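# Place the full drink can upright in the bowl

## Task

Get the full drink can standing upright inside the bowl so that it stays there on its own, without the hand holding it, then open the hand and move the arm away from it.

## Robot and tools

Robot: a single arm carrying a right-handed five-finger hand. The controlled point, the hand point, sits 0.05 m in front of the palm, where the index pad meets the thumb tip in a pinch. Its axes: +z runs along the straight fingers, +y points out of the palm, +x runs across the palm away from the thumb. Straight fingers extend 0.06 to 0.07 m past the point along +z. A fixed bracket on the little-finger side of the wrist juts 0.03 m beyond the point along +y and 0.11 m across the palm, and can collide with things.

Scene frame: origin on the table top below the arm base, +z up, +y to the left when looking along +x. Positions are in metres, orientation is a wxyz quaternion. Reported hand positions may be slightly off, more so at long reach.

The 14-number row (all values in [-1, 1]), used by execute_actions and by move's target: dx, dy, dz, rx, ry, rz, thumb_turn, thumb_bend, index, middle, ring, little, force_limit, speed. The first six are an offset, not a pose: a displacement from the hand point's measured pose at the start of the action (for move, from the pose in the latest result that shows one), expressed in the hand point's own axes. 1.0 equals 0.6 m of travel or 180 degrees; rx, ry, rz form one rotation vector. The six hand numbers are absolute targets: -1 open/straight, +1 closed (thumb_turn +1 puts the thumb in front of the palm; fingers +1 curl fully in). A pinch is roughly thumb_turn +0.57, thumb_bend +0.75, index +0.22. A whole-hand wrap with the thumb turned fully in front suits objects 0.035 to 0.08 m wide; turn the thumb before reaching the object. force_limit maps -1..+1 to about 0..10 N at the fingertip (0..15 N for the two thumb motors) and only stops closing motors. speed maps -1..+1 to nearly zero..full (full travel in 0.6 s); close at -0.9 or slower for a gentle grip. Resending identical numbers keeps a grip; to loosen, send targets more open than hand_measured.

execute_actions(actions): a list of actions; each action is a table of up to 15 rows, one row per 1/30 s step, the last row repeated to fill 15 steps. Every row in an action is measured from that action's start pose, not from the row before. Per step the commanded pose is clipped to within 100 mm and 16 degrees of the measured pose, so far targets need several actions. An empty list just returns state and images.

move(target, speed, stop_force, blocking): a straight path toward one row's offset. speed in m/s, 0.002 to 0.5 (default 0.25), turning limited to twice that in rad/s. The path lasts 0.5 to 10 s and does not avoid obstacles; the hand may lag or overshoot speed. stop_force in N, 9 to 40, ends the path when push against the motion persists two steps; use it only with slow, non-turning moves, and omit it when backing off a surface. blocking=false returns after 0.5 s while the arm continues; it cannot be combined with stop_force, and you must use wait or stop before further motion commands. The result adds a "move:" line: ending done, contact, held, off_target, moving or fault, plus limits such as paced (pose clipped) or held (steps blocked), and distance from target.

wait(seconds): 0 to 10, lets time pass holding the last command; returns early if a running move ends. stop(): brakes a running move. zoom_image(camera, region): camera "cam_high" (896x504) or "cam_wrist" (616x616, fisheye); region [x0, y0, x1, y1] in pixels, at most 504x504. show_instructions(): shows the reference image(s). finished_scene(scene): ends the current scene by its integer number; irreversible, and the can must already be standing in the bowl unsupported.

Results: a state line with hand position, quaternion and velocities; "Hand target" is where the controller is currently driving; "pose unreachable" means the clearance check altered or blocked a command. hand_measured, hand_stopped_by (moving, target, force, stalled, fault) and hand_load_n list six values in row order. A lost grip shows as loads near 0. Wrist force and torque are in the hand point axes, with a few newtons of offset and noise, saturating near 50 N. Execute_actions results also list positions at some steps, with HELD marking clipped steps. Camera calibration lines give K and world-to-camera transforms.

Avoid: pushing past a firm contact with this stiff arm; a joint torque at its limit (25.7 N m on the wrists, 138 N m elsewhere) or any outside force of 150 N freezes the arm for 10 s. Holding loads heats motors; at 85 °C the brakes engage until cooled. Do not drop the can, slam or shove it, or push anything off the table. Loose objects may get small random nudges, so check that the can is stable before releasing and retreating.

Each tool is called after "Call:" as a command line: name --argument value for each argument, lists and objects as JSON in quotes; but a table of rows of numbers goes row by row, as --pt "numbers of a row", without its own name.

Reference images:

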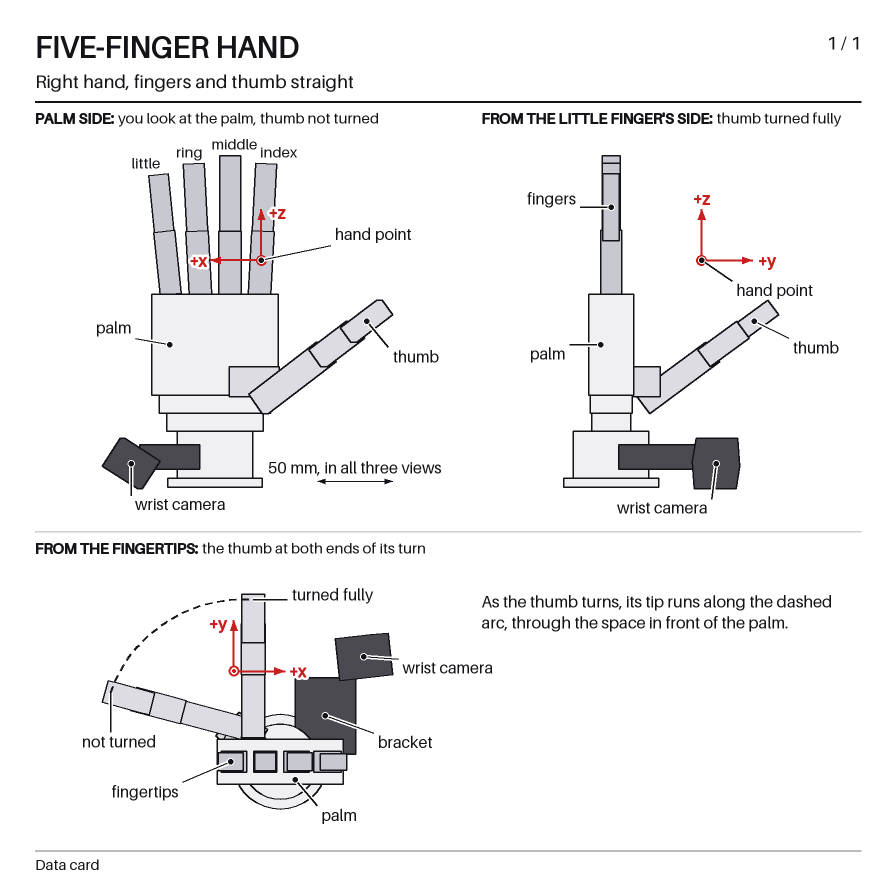

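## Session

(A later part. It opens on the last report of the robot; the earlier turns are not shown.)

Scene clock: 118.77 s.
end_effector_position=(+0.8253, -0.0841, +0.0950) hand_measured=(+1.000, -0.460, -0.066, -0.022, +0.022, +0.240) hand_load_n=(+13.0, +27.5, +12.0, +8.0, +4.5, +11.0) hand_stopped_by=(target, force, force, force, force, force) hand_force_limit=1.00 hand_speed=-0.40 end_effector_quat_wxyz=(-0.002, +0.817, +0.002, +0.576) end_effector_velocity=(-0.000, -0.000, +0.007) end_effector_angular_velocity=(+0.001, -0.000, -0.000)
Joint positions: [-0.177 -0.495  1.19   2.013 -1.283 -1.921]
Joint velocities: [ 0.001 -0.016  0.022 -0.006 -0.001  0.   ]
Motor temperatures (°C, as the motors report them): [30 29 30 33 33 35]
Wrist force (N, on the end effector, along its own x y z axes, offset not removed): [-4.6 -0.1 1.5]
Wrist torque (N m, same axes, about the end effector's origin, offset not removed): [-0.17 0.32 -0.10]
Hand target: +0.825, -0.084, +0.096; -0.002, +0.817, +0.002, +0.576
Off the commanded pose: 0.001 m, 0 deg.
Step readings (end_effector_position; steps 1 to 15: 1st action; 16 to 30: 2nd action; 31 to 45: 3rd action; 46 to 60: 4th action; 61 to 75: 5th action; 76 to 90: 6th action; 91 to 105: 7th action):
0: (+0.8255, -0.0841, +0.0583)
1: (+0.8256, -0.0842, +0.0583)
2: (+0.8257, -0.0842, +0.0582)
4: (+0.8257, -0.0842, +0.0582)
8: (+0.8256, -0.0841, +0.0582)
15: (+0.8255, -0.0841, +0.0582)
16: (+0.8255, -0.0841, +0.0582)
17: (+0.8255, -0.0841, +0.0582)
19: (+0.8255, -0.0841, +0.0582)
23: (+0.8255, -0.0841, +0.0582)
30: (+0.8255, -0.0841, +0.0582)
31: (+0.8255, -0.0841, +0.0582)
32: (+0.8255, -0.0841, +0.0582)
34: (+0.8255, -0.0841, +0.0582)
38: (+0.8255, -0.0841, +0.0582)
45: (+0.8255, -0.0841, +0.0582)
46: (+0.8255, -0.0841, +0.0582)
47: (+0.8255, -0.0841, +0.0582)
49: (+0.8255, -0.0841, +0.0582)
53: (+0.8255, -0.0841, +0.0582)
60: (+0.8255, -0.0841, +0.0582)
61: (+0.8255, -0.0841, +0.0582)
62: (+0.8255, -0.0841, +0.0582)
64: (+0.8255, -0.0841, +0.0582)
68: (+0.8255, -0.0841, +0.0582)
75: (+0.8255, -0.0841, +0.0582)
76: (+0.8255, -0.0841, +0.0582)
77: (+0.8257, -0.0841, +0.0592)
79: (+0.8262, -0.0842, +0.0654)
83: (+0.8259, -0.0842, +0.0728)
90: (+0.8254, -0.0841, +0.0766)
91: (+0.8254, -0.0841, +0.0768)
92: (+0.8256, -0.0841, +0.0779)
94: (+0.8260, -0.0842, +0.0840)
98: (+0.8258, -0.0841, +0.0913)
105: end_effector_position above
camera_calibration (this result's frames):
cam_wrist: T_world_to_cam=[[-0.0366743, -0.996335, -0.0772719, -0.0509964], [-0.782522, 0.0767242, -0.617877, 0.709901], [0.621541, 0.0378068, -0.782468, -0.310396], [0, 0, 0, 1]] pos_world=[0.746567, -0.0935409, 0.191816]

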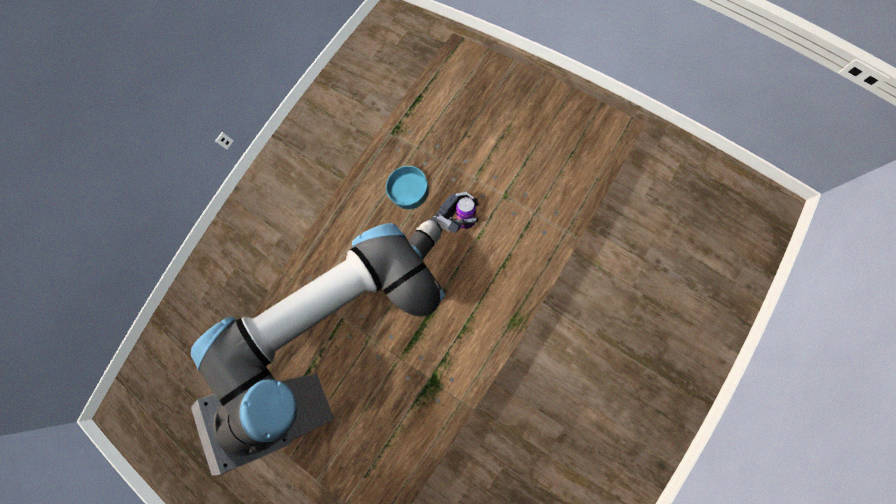

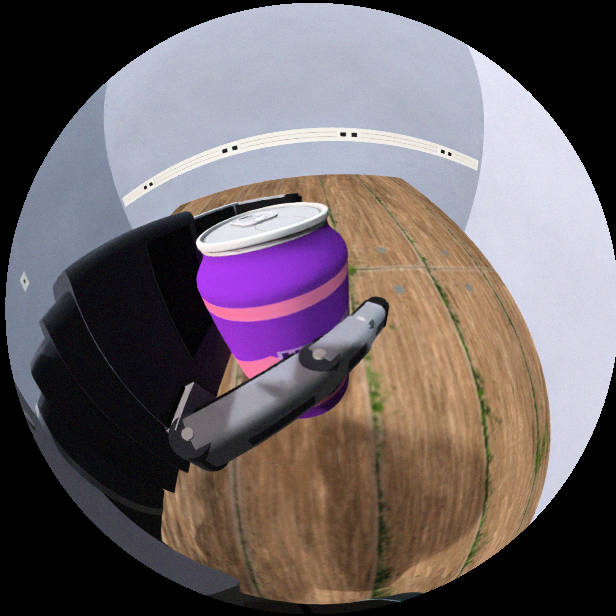

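Call:
move --target '[0.125,0,-0.045,0,0,0,1,1,1,1,1,1,1,-0.4]' --speed 0.15

Call:
move --target '[-0.005,-0.45,-0.015,0,0.06,0,1,1,1,1,1,1,1,-0.4]' --speed 0.2

Call:
move --target '[-0.1,0,0.016,0,0,0,1,1,1,1,1,1,1,-0.4]' --speed 0.08

Scene clock: 128.10 s.
end_effector_position=(+0.8250, -0.0842, +0.1743) hand_measured=(+1.000, -0.460, -0.066, -0.022, +0.022, +0.240) hand_load_n=(+13.0, +27.5, +12.0, +8.0, +4.5, +11.0) hand_stopped_by=(target, force, force, force, force, force) hand_force_limit=1.00 hand_speed=-0.40 end_effector_quat_wxyz=(-0.002, +0.817, +0.002, +0.576) end_effector_velocity=(-0.000, -0.000, +0.003) end_effector_angular_velocity=(-0.000, +0.000, -0.000)
Joint positions: [-0.147 -0.677  1.422  1.967 -1.31  -1.934]
Joint velocities: [ 0.    -0.007  0.009 -0.002 -0.001 -0.001]
Motor temperatures (°C, as the motors report them): [30 29 30 33 33 35]
Wrist force (N, on the end effector, along its own x y z axes, offset not removed): [-5.5 -1.1 1.6]
Wrist torque (N m, same axes, about the end effector's origin, offset not removed): [-0.33 0.61 -0.09]
Hand target: +0.825, -0.084, +0.175; -0.002, +0.817, +0.002, +0.576
Off the commanded pose: 0.000 m, 0 deg.
move: done
camera_calibration (this result's frames):
cam_wrist: T_world_to_cam=[[-0.0366675, -0.996342, -0.0771941, -0.0449502], [-0.782454, 0.0766748, -0.61797, 0.758655], [0.621628, 0.0377413, -0.782403, -0.248196], [0, 0, 0, 1]] pos_world=[0.74625, -0.0935883, 0.271167]

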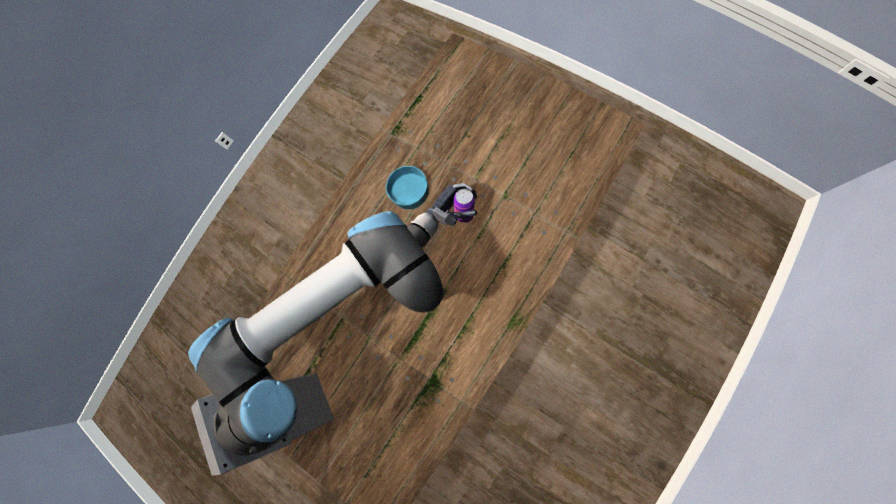

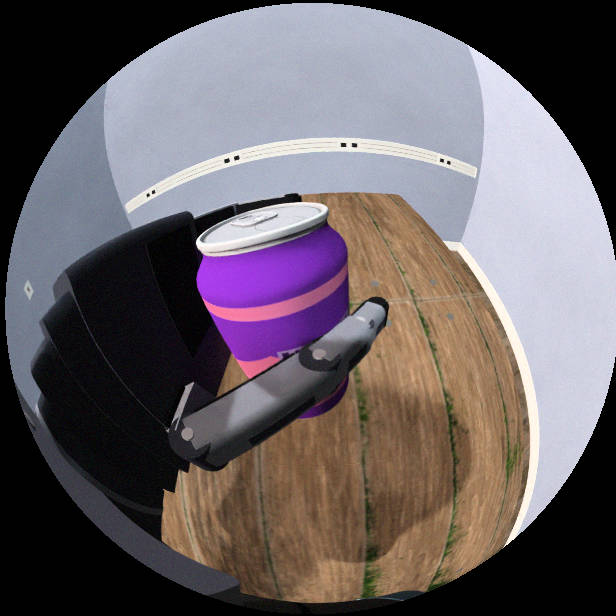

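Scene clock: 130.13 s.
end_effector_position=(+0.8144, +0.1855, +0.1748) hand_measured=(+1.000, -0.460, -0.066, -0.022, +0.022, +0.240) hand_load_n=(+13.0, +27.5, +12.0, +8.0, +4.0, +11.0) hand_stopped_by=(target, force, force, force, force, force) hand_force_limit=1.00 hand_speed=-0.40 end_effector_quat_wxyz=(-0.002, +0.760, +0.002, +0.650) end_effector_velocity=(+0.001, +0.003, -0.001) end_effector_angular_velocity=(-0.002, -0.003, -0.002)
Joint positions: [ 0.21  -0.231  0.918  1.875 -1.543 -2.085]
Joint velocities: [ 0.003  0.01  -0.018  0.004 -0.003 -0.003]
Motor temperatures (°C, as the motors report them): [30 29 30 33 33 35]
Wrist force (N, on the end effector, along its own x y z axes, offset not removed): [-4.7 -0.3 1.4]
Wrist torque (N m, same axes, about the end effector's origin, offset not removed): [-0.16 0.31 0.03]
Hand target: +0.815, +0.186, +0.175; -0.002, +0.759, +0.002, +0.651
Off the commanded pose: 0.000 m, 0 deg.
move: done
camera_calibration (this result's frames):
cam_wrist: T_world_to_cam=[[-0.0209101, -0.996311, -0.0832258, 0.211624], [-0.653134, 0.0766383, -0.753354, 0.648342], [0.756954, 0.0386049, -0.652327, -0.384528], [0, 0, 0, 1]] pos_world=[0.71895, 0.176, 0.255206]

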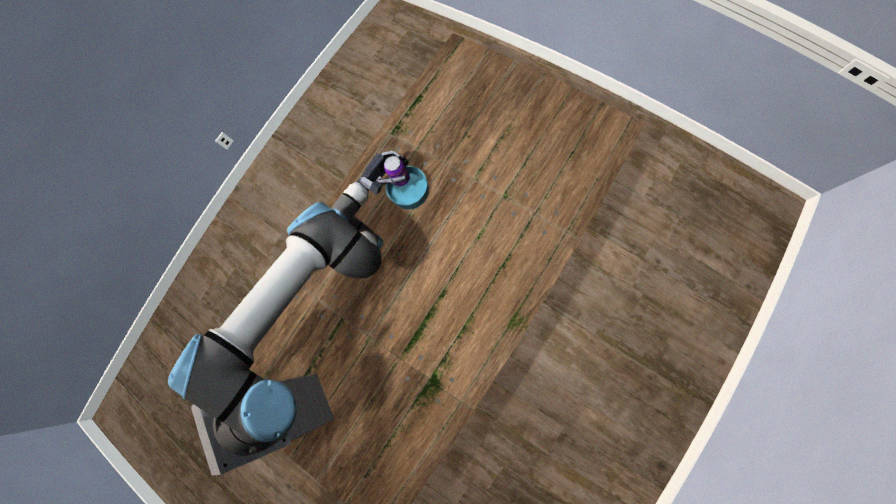

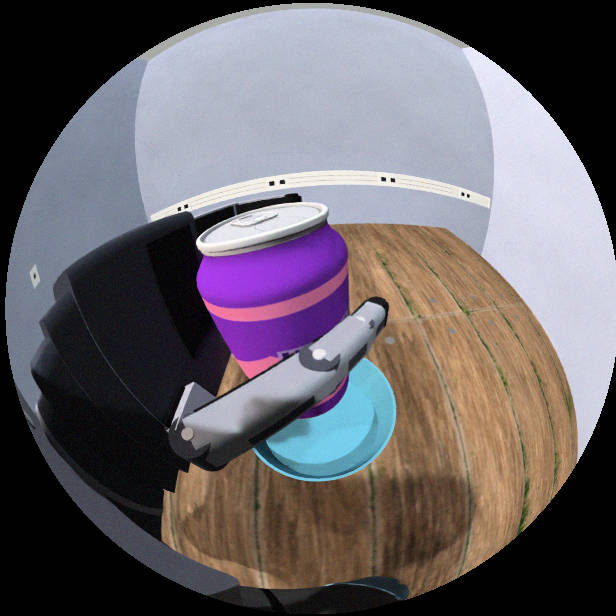

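Scene clock: 140.97 s.
end_effector_position=(+0.8138, +0.1855, +0.1288) hand_measured=(+0.998, -0.460, -0.066, -0.022, +0.022, +0.240) hand_load_n=(+13.0, +28.0, +12.0, +8.0, +4.0, +10.5) hand_stopped_by=(target, force, force, force, force, force) hand_force_limit=1.00 hand_speed=-0.40 end_effector_quat_wxyz=(-0.003, +0.760, +0.002, +0.650) end_effector_velocity=(-0.000, +0.000, -0.000) end_effector_angular_velocity=(-0.000, +0.001, +0.000)
Joint positions: [ 0.178 -0.117  0.744  1.938 -1.515 -2.066]
Joint velocities: [-0.     0.     0.001  0.     0.    -0.   ]
Motor temperatures (°C, as the motors report them): [30 29 30 33 33 35]
Wrist force (N, on the end effector, along its own x y z axes, offset not removed): [-5.0 0.0 -1.1]
Wrist torque (N m, same axes, about the end effector's origin, offset not removed): [-0.06 0.33 0.06]
Hand target: +0.814, +0.186, +0.129; -0.003, +0.760, +0.002, +0.650
Off the commanded pose: 0.015 m, 0 deg.
FORCE FAULT: contact force on the arm reached its limit, and the arm stopped for 10 seconds. The contact can be on any part of the arm, not only on its tool. That time counts as 20 of the actions that you can send in this scene. The arm's remaining commands of this call were not run. The arm holds still and accepts commands again. Move the arm away from the contact; if what it grips holds it there, let go first. Pushing or pulling that hard again can fault the arm again.
move: fault
camera_calibration (this result's frames):
cam_wrist: T_world_to_cam=[[-0.0186993, -0.996249, -0.0844872, 0.206132], [-0.655133, 0.0760429, -0.751677, 0.6148], [0.755282, 0.0412945, -0.654097, -0.413021], [0, 0, 0, 1]] pos_world=[0.718577, 0.175663, 0.209391]

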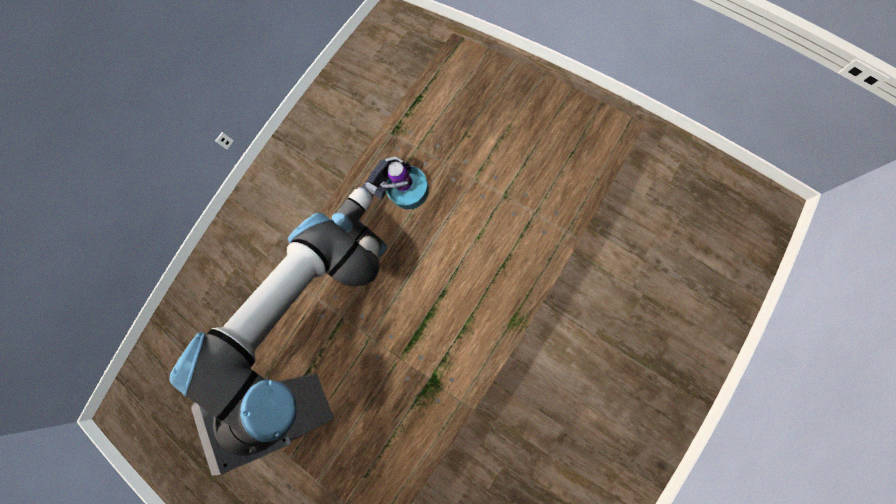

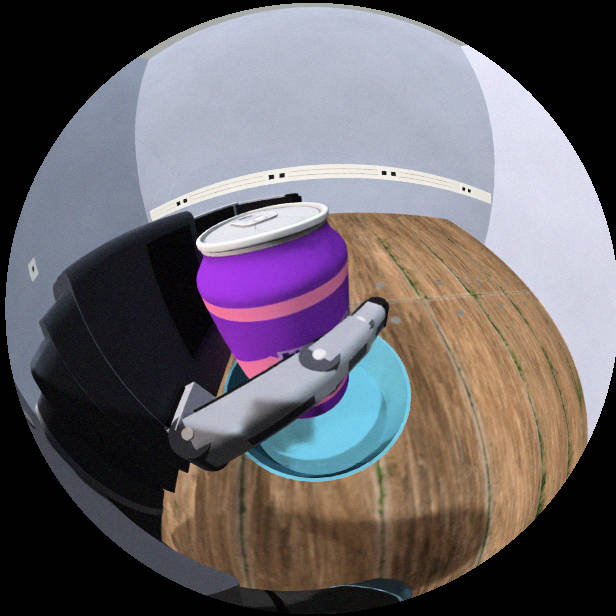

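Call:
move --target '[0.02,0,0,0,-0.06,0,1,1,1,1,1,1,1,-0.4]' --speed 0.15

Call:
move --target '[0.006,0,0.016,0.15,0,-0.054,1,1,1,1,1,1,1,-0.4]' --speed 0.2

Call:
move --target '[-0.07,0,0.025,0,0,0,1,1,1,1,1,1,1,-0.4]' --speed 0.05

Scene clock: 158.53 s.
end_effector_position=(+0.8155, +0.1855, +0.1406) hand_measured=(+0.998, -0.460, -0.066, -0.022, +0.022, +0.240) hand_load_n=(+13.0, +28.0, +12.0, +8.0, +4.0, +10.5) hand_stopped_by=(target, force, force, force, force, force) hand_force_limit=1.00 hand_speed=-0.40 end_effector_quat_wxyz=(-0.003, +0.818, +0.003, +0.576) end_effector_velocity=(+0.000, +0.000, +0.000) end_effector_angular_velocity=(+0.002, +0.016, +0.001)
Joint positions: [ 0.22  -0.264  0.962  2.031 -1.642 -2.085]
Joint velocities: [ 0.003 -0.011  0.014  0.011 -0.009  0.002]
Motor temperatures (°C, as the motors report them): [31 29 30 33 33 35]
Wrist force (N, on the end effector, along its own x y z axes, offset not removed): [-5.7 -1.2 2.1]
Wrist torque (N m, same axes, about the end effector's origin, offset not removed): [-0.44 0.56 -0.13]
Hand target: +0.816, +0.186, +0.141; -0.003, +0.818, +0.003, +0.575
Off the commanded pose: 0.000 m, 0 deg.
move: done
camera_calibration (this result's frames):
cam_wrist: T_world_to_cam=[[-0.0334418, -0.996406, -0.0778259, 0.21827], [-0.783181, 0.0745018, -0.617314, 0.710605], [0.620894, 0.0403076, -0.782858, -0.278694], [0, 0, 0, 1]] pos_world=[0.736871, 0.175778, 0.237476]

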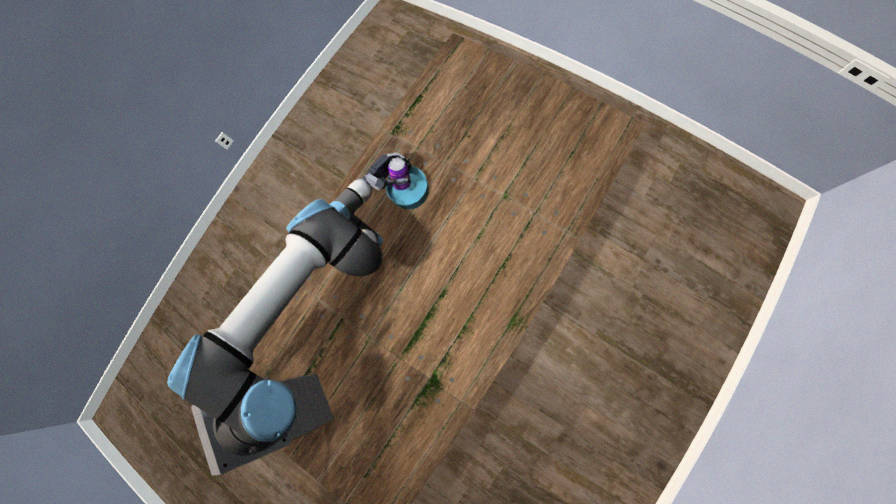

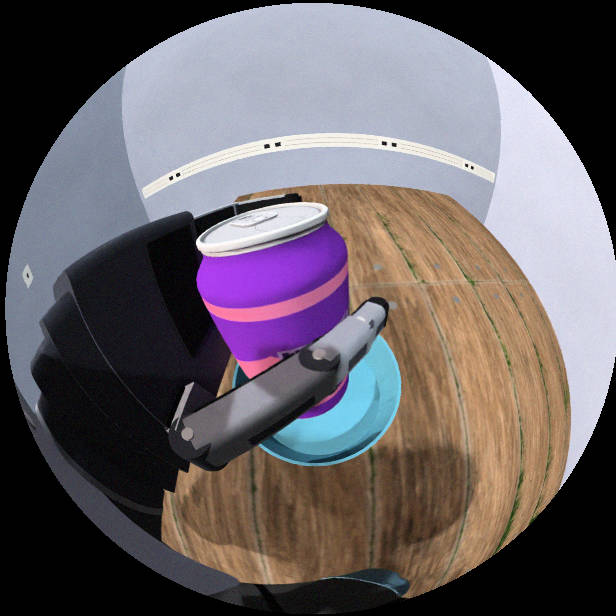

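Scene clock: 160.33 s.
end_effector_position=(+0.8256, +0.1856, +0.1408) hand_measured=(+0.998, -0.460, -0.066, -0.022, +0.022, +0.240) hand_load_n=(+13.0, +28.0, +12.0, +8.0, +4.0, +10.5) hand_stopped_by=(target, force, force, force, force, force) hand_force_limit=1.00 hand_speed=-0.40 end_effector_quat_wxyz=(-0.145, +0.791, +0.205, +0.558) end_effector_velocity=(+0.001, +0.000, +0.000) end_effector_angular_velocity=(-0.001, +0.000, +0.016)
Joint positions: [ 0.066 -0.465  1.276  2.179 -1.105 -2.266]
Joint velocities: [-0.004 -0.006  0.005  0.012  0.015 -0.01 ]
Motor temperatures (°C, as the motors report them): [31 29 30 33 33 35]
Wrist force (N, on the end effector, along its own x y z axes, offset not removed): [-6.7 -0.9 1.3]
Wrist torque (N m, same axes, about the end effector's origin, offset not removed): [-0.28 0.70 -0.24]
Hand target: +0.826, +0.186, +0.141; -0.145, +0.791, +0.205, +0.558
Off the commanded pose: 0.000 m, 0 deg.
move: done
camera_calibration (this result's frames):
cam_wrist: T_world_to_cam=[[0.447101, -0.89118, -0.0768013, -0.197714], [-0.722662, -0.309285, -0.618144, 0.739957], [0.527125, 0.331874, -0.782304, -0.261541], [0, 0, 0, 1]] pos_world=[0.761002, 0.139457, 0.237611]

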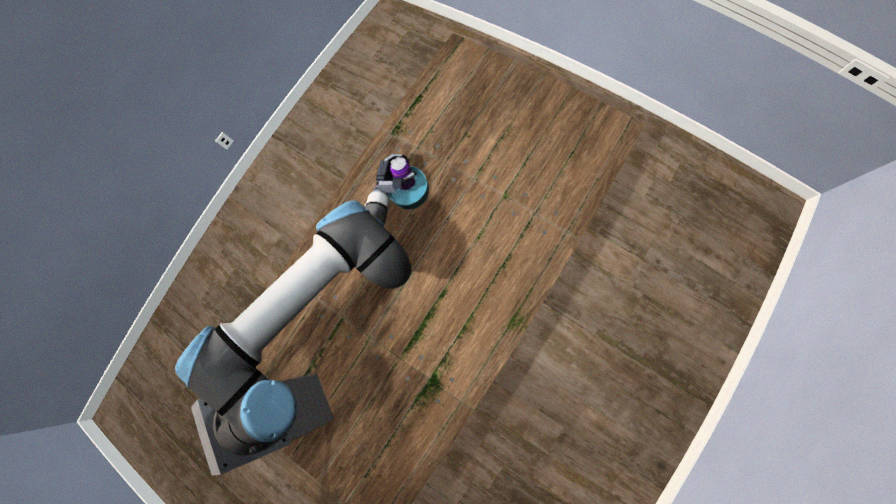

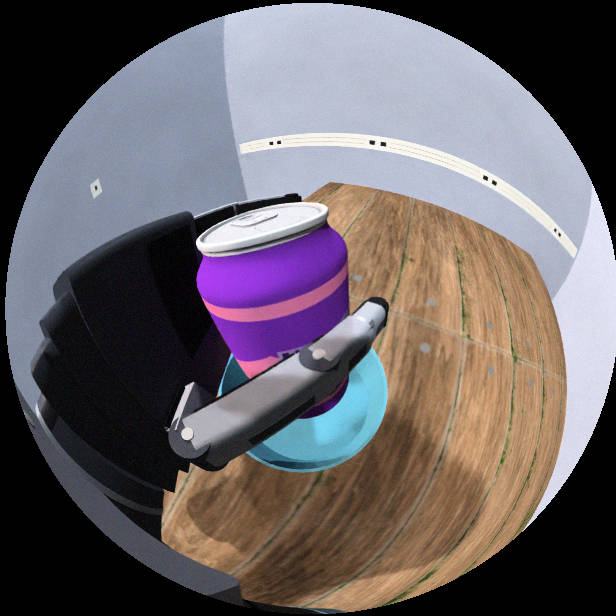

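Scene clock: 161.70 s.
end_effector_position=(+0.8256, +0.1856, +0.0965) hand_measured=(+0.998, -0.460, -0.066, -0.022, +0.022, +0.240) hand_load_n=(+13.0, +28.0, +12.0, +8.0, +4.0, +10.5) hand_stopped_by=(target, force, force, force, force, force) hand_force_limit=1.00 hand_speed=-0.40 end_effector_quat_wxyz=(-0.145, +0.791, +0.205, +0.558) end_effector_velocity=(+0.001, +0.000, -0.003) end_effector_angular_velocity=(-0.001, -0.002, -0.000)
Joint positions: [ 0.04  -0.368  1.142  2.214 -1.08  -2.261]
Joint velocities: [-0.001  0.007 -0.012  0.003  0.001 -0.001]
Motor temperatures (°C, as the motors report them): [31 29 30 33 33 35]
Wrist force (N, on the end effector, along its own x y z axes, offset not removed): [-6.5 2.0 1.2]
Wrist torque (N m, same axes, about the end effector's origin, offset not removed): [0.13 0.66 -0.03]
Hand target: +0.826, +0.186, +0.096; -0.145, +0.791, +0.204, +0.558
Off the commanded pose: 0.000 m, 0 deg.
move: done
camera_calibration (this result's frames):
cam_wrist: T_world_to_cam=[[0.447082, -0.891185, -0.0768544, -0.201095], [-0.722705, -0.309256, -0.618109, 0.712661], [0.527081, 0.331888, -0.782327, -0.296148], [0, 0, 0, 1]] pos_world=[0.761044, 0.13947, 0.193362]

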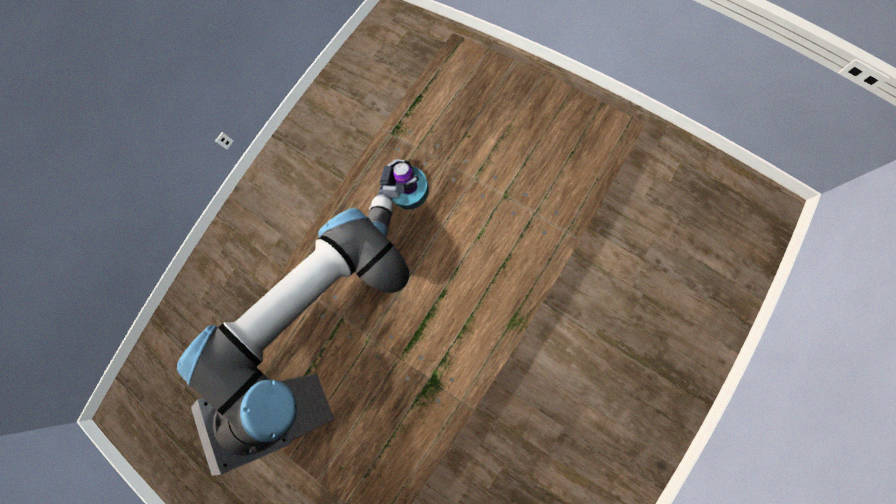

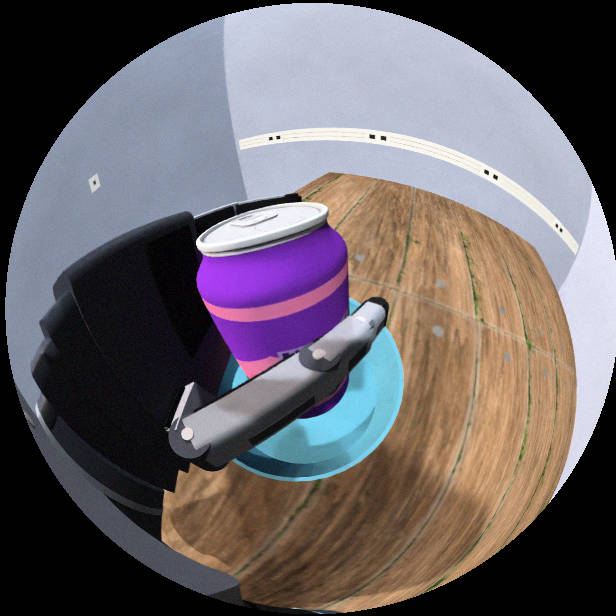

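Call:
move --target '[-0.04,0.01,0.014,0,0.02,0,1,1,1,1,1,1,1,-0.4]' --speed 0.02 --stop_force 9

Call:
execute_actions --actions '[[[0,0,0,0,0,0,1,-1,-0.3,-0.3,-0.3,-0.3,1,-0.7]],[[0,0,0,0,0,0,1,-1,-0.3,-0.3,-0.3,-0.3,1,-0.7]],[[0,0,0,0,0,0,1,-1,-0.3,-0.3,-0.3,-0.3,1,-0.7]]]'

Scene clock: 169.03 s.
end_effector_position=(+0.8284, +0.1803, +0.0715) hand_measured=(+0.998, -0.460, -0.066, -0.022, +0.022, +0.240) hand_load_n=(+13.0, +28.0, +12.0, +8.0, +4.0, +10.5) hand_stopped_by=(target, force, force, force, force, force) hand_force_limit=1.00 hand_speed=-0.40 end_effector_quat_wxyz=(-0.151, +0.774, +0.200, +0.582) end_effector_velocity=(+0.000, -0.000, -0.003) end_effector_angular_velocity=(+0.005, -0.006, -0.000)
Joint positions: [ 0.006 -0.278  1.002  2.204 -1.008 -2.226]
Joint velocities: [-0.003  0.012 -0.02  -0.     0.008  0.006]
Motor temperatures (°C, as the motors report them): [31 29 30 33 33 35]
Wrist force (N, on the end effector, along its own x y z axes, offset not removed): [-5.4 0.2 0.9]
Wrist torque (N m, same axes, about the end effector's origin, offset not removed): [-0.03 0.36 -0.01]
Hand target: +0.828, +0.180, +0.071; -0.151, +0.773, +0.200, +0.582
Off the commanded pose: 0.000 m, 0 deg.
move: done
camera_calibration (this result's frames):
cam_wrist: T_world_to_cam=[[0.451228, -0.888877, -0.0793121, -0.212608], [-0.688074, -0.289939, -0.665199, 0.668765], [0.568284, 0.354729, -0.742442, -0.356555], [0, 0, 0, 1]] pos_world=[0.758719, 0.131399, 0.163278]

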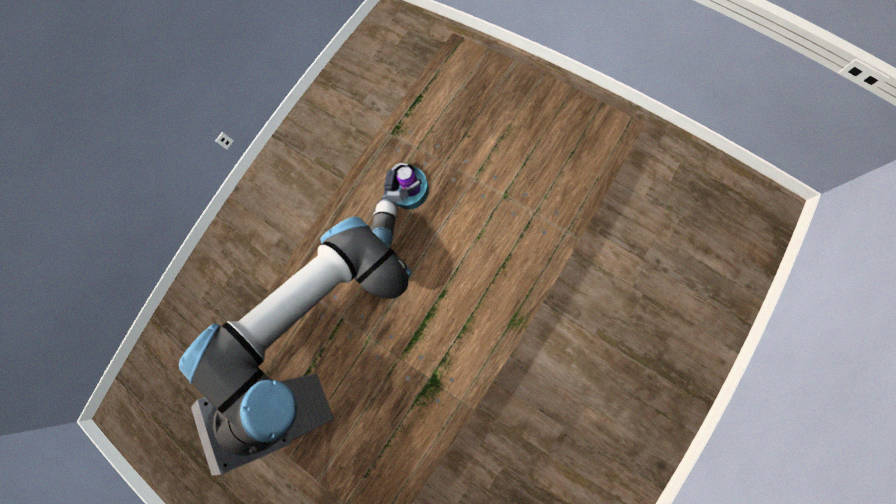

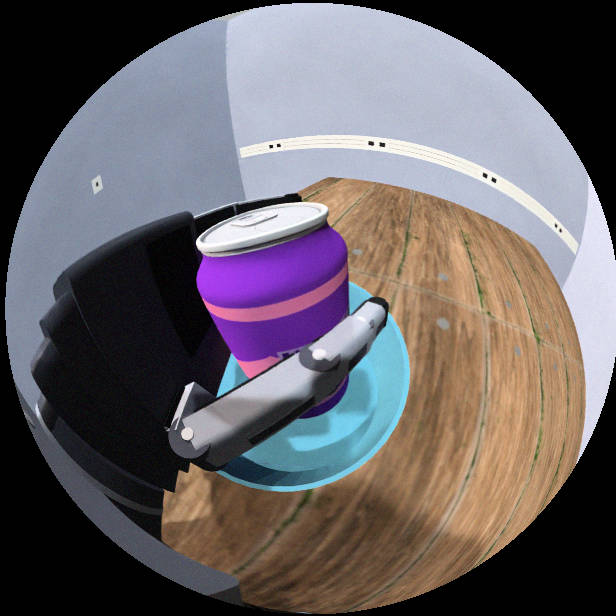

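Scene clock: 170.53 s.
end_effector_position=(+0.8284, +0.1803, +0.0715) hand_measured=(+1.000, -0.884, -0.300, -0.300, -0.300, -0.300) hand_load_n=(+0.5, +0.0, +0.0, +0.0, +0.0, +0.0) hand_stopped_by=(target, moving, target, target, target, target) hand_force_limit=1.00 hand_speed=-0.70 end_effector_quat_wxyz=(-0.151, +0.774, +0.200, +0.582) end_effector_velocity=(+0.001, -0.000, +0.000) end_effector_angular_velocity=(-0.001, -0.002, -0.001)
Joint positions: [ 0.006 -0.278  1.002  2.204 -1.008 -2.226]
Joint velocities: [-0.    -0.    -0.002  0.     0.    -0.   ]
Motor temperatures (°C, as the motors report them): [31 29 30 33 33 35]
Wrist force (N, on the end effector, along its own x y z axes, offset not removed): [-2.9 0.5 1.7]
Wrist torque (N m, same axes, about the end effector's origin, offset not removed): [-0.03 0.45 0.01]
Hand target: +0.828, +0.180, +0.072; -0.151, +0.774, +0.200, +0.582
Off the commanded pose: 0.000 m, 0 deg.
Step readings (end_effector_position; steps 1 to 15: 1st action; 16 to 30: 2nd action; 31 to 45: 3rd action):
0: (+0.8284, +0.1803, +0.0715)
1: (+0.8284, +0.1803, +0.0714)
2: (+0.8284, +0.1803, +0.0714)
4: (+0.8284, +0.1803, +0.0714)
8: (+0.8283, +0.1804, +0.0713)
15: (+0.8284, +0.1803, +0.0715)
16: (+0.8284, +0.1803, +0.0715)
17: (+0.8284, +0.1803, +0.0715)
19: (+0.8284, +0.1803, +0.0715)
23: (+0.8284, +0.1803, +0.0715)
30: (+0.8284, +0.1803, +0.0715)
31: (+0.8284, +0.1803, +0.0715)
32: (+0.8284, +0.1803, +0.0715)
34: (+0.8284, +0.1803, +0.0715)
38: (+0.8284, +0.1803, +0.0715)
45: end_effector_position above
camera_calibration (this result's frames):
cam_wrist: T_world_to_cam=[[0.451204, -0.888893, -0.0792686, -0.212593], [-0.688041, -0.289928, -0.665237, 0.668723], [0.568343, 0.354698, -0.742412, -0.356592], [0, 0, 0, 1]] pos_world=[0.758699, 0.131391, 0.16327]

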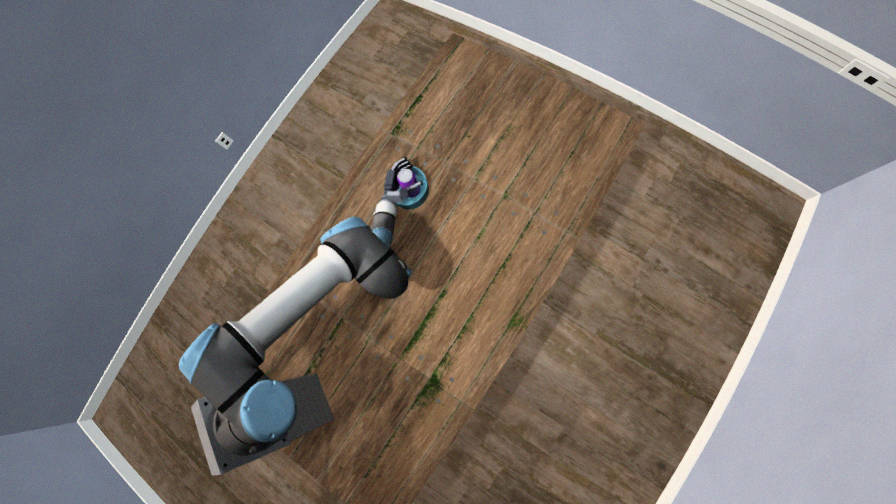

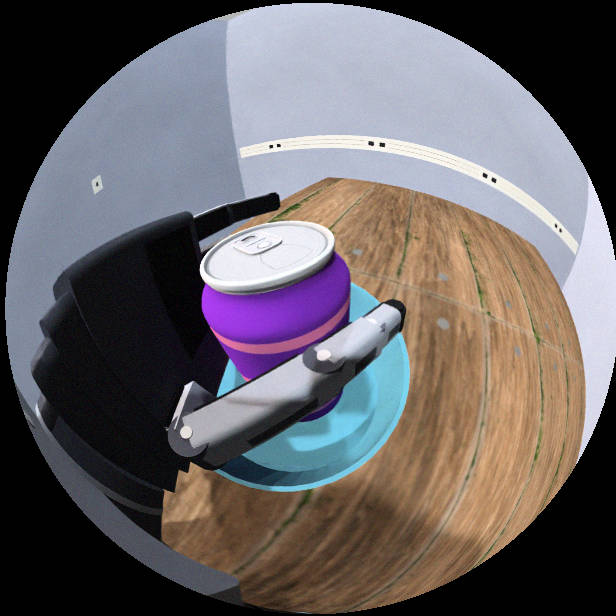

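Call:
move --target '[0.22,-0.01,-0.085,0,0,0,1,-1,-0.6,-0.6,-0.6,-0.6,1,0]' --speed 0.12

Scene clock: 175.00 s.
end_effector_position=(+0.8145, +0.1795, +0.2121) hand_measured=(+1.000, -1.000, -0.600, -0.600, -0.600, -0.600) hand_load_n=(+0.0, +0.0, +0.0, +0.0, +0.0, +0.0) hand_stopped_by=(target, target, target, target, target, target) hand_force_limit=1.00 hand_speed=0.00 end_effector_quat_wxyz=(-0.151, +0.774, +0.200, +0.582) end_effector_velocity=(-0.000, -0.001, +0.003) end_effector_angular_velocity=(-0.000, -0.000, -0.001)
Joint positions: [ 0.084 -0.589  1.461  2.066 -1.084 -2.245]
Joint velocities: [ 0.001 -0.007  0.009 -0.002 -0.002 -0.   ]
Motor temperatures (°C, as the motors report them): [31 29 30 33 33 35]
Wrist force (N, on the end effector, along its own x y z axes, offset not removed): [-1.7 0.6 -0.9]
Wrist torque (N m, same axes, about the end effector's origin, offset not removed): [0.08 0.39 0.02]
Hand target: +0.814, +0.179, +0.212; -0.151, +0.774, +0.200, +0.582
Off the commanded pose: 0.000 m, 0 deg.
move: done
camera_calibration (this result's frames):
cam_wrist: T_world_to_cam=[[0.451284, -0.888866, -0.0791273, -0.196002], [-0.687932, -0.290043, -0.665301, 0.752393], [0.568412, 0.354673, -0.742371, -0.244106], [0, 0, 0, 1]] pos_world=[0.744801, 0.130584, 0.303841]

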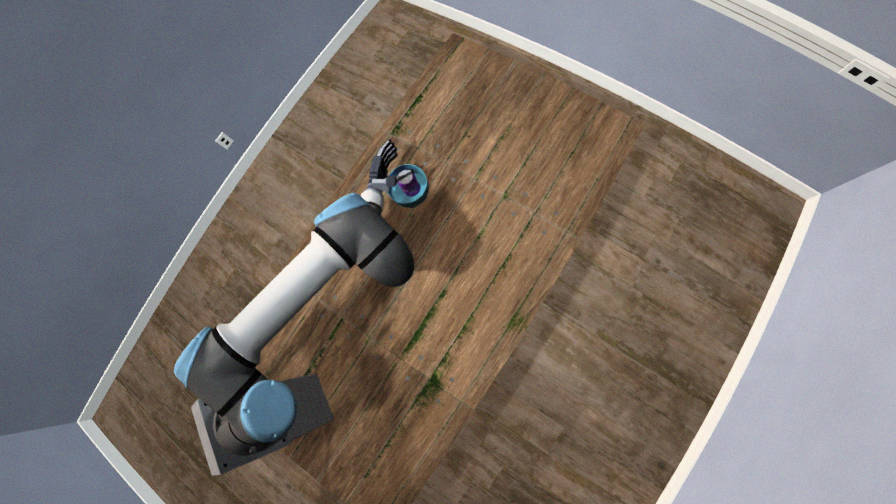

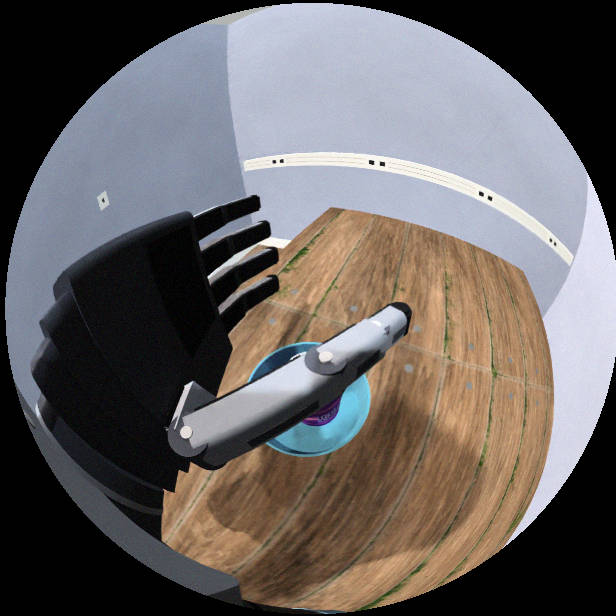

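Call:
finished_scene --scene 1

The scene is finished: the task was done.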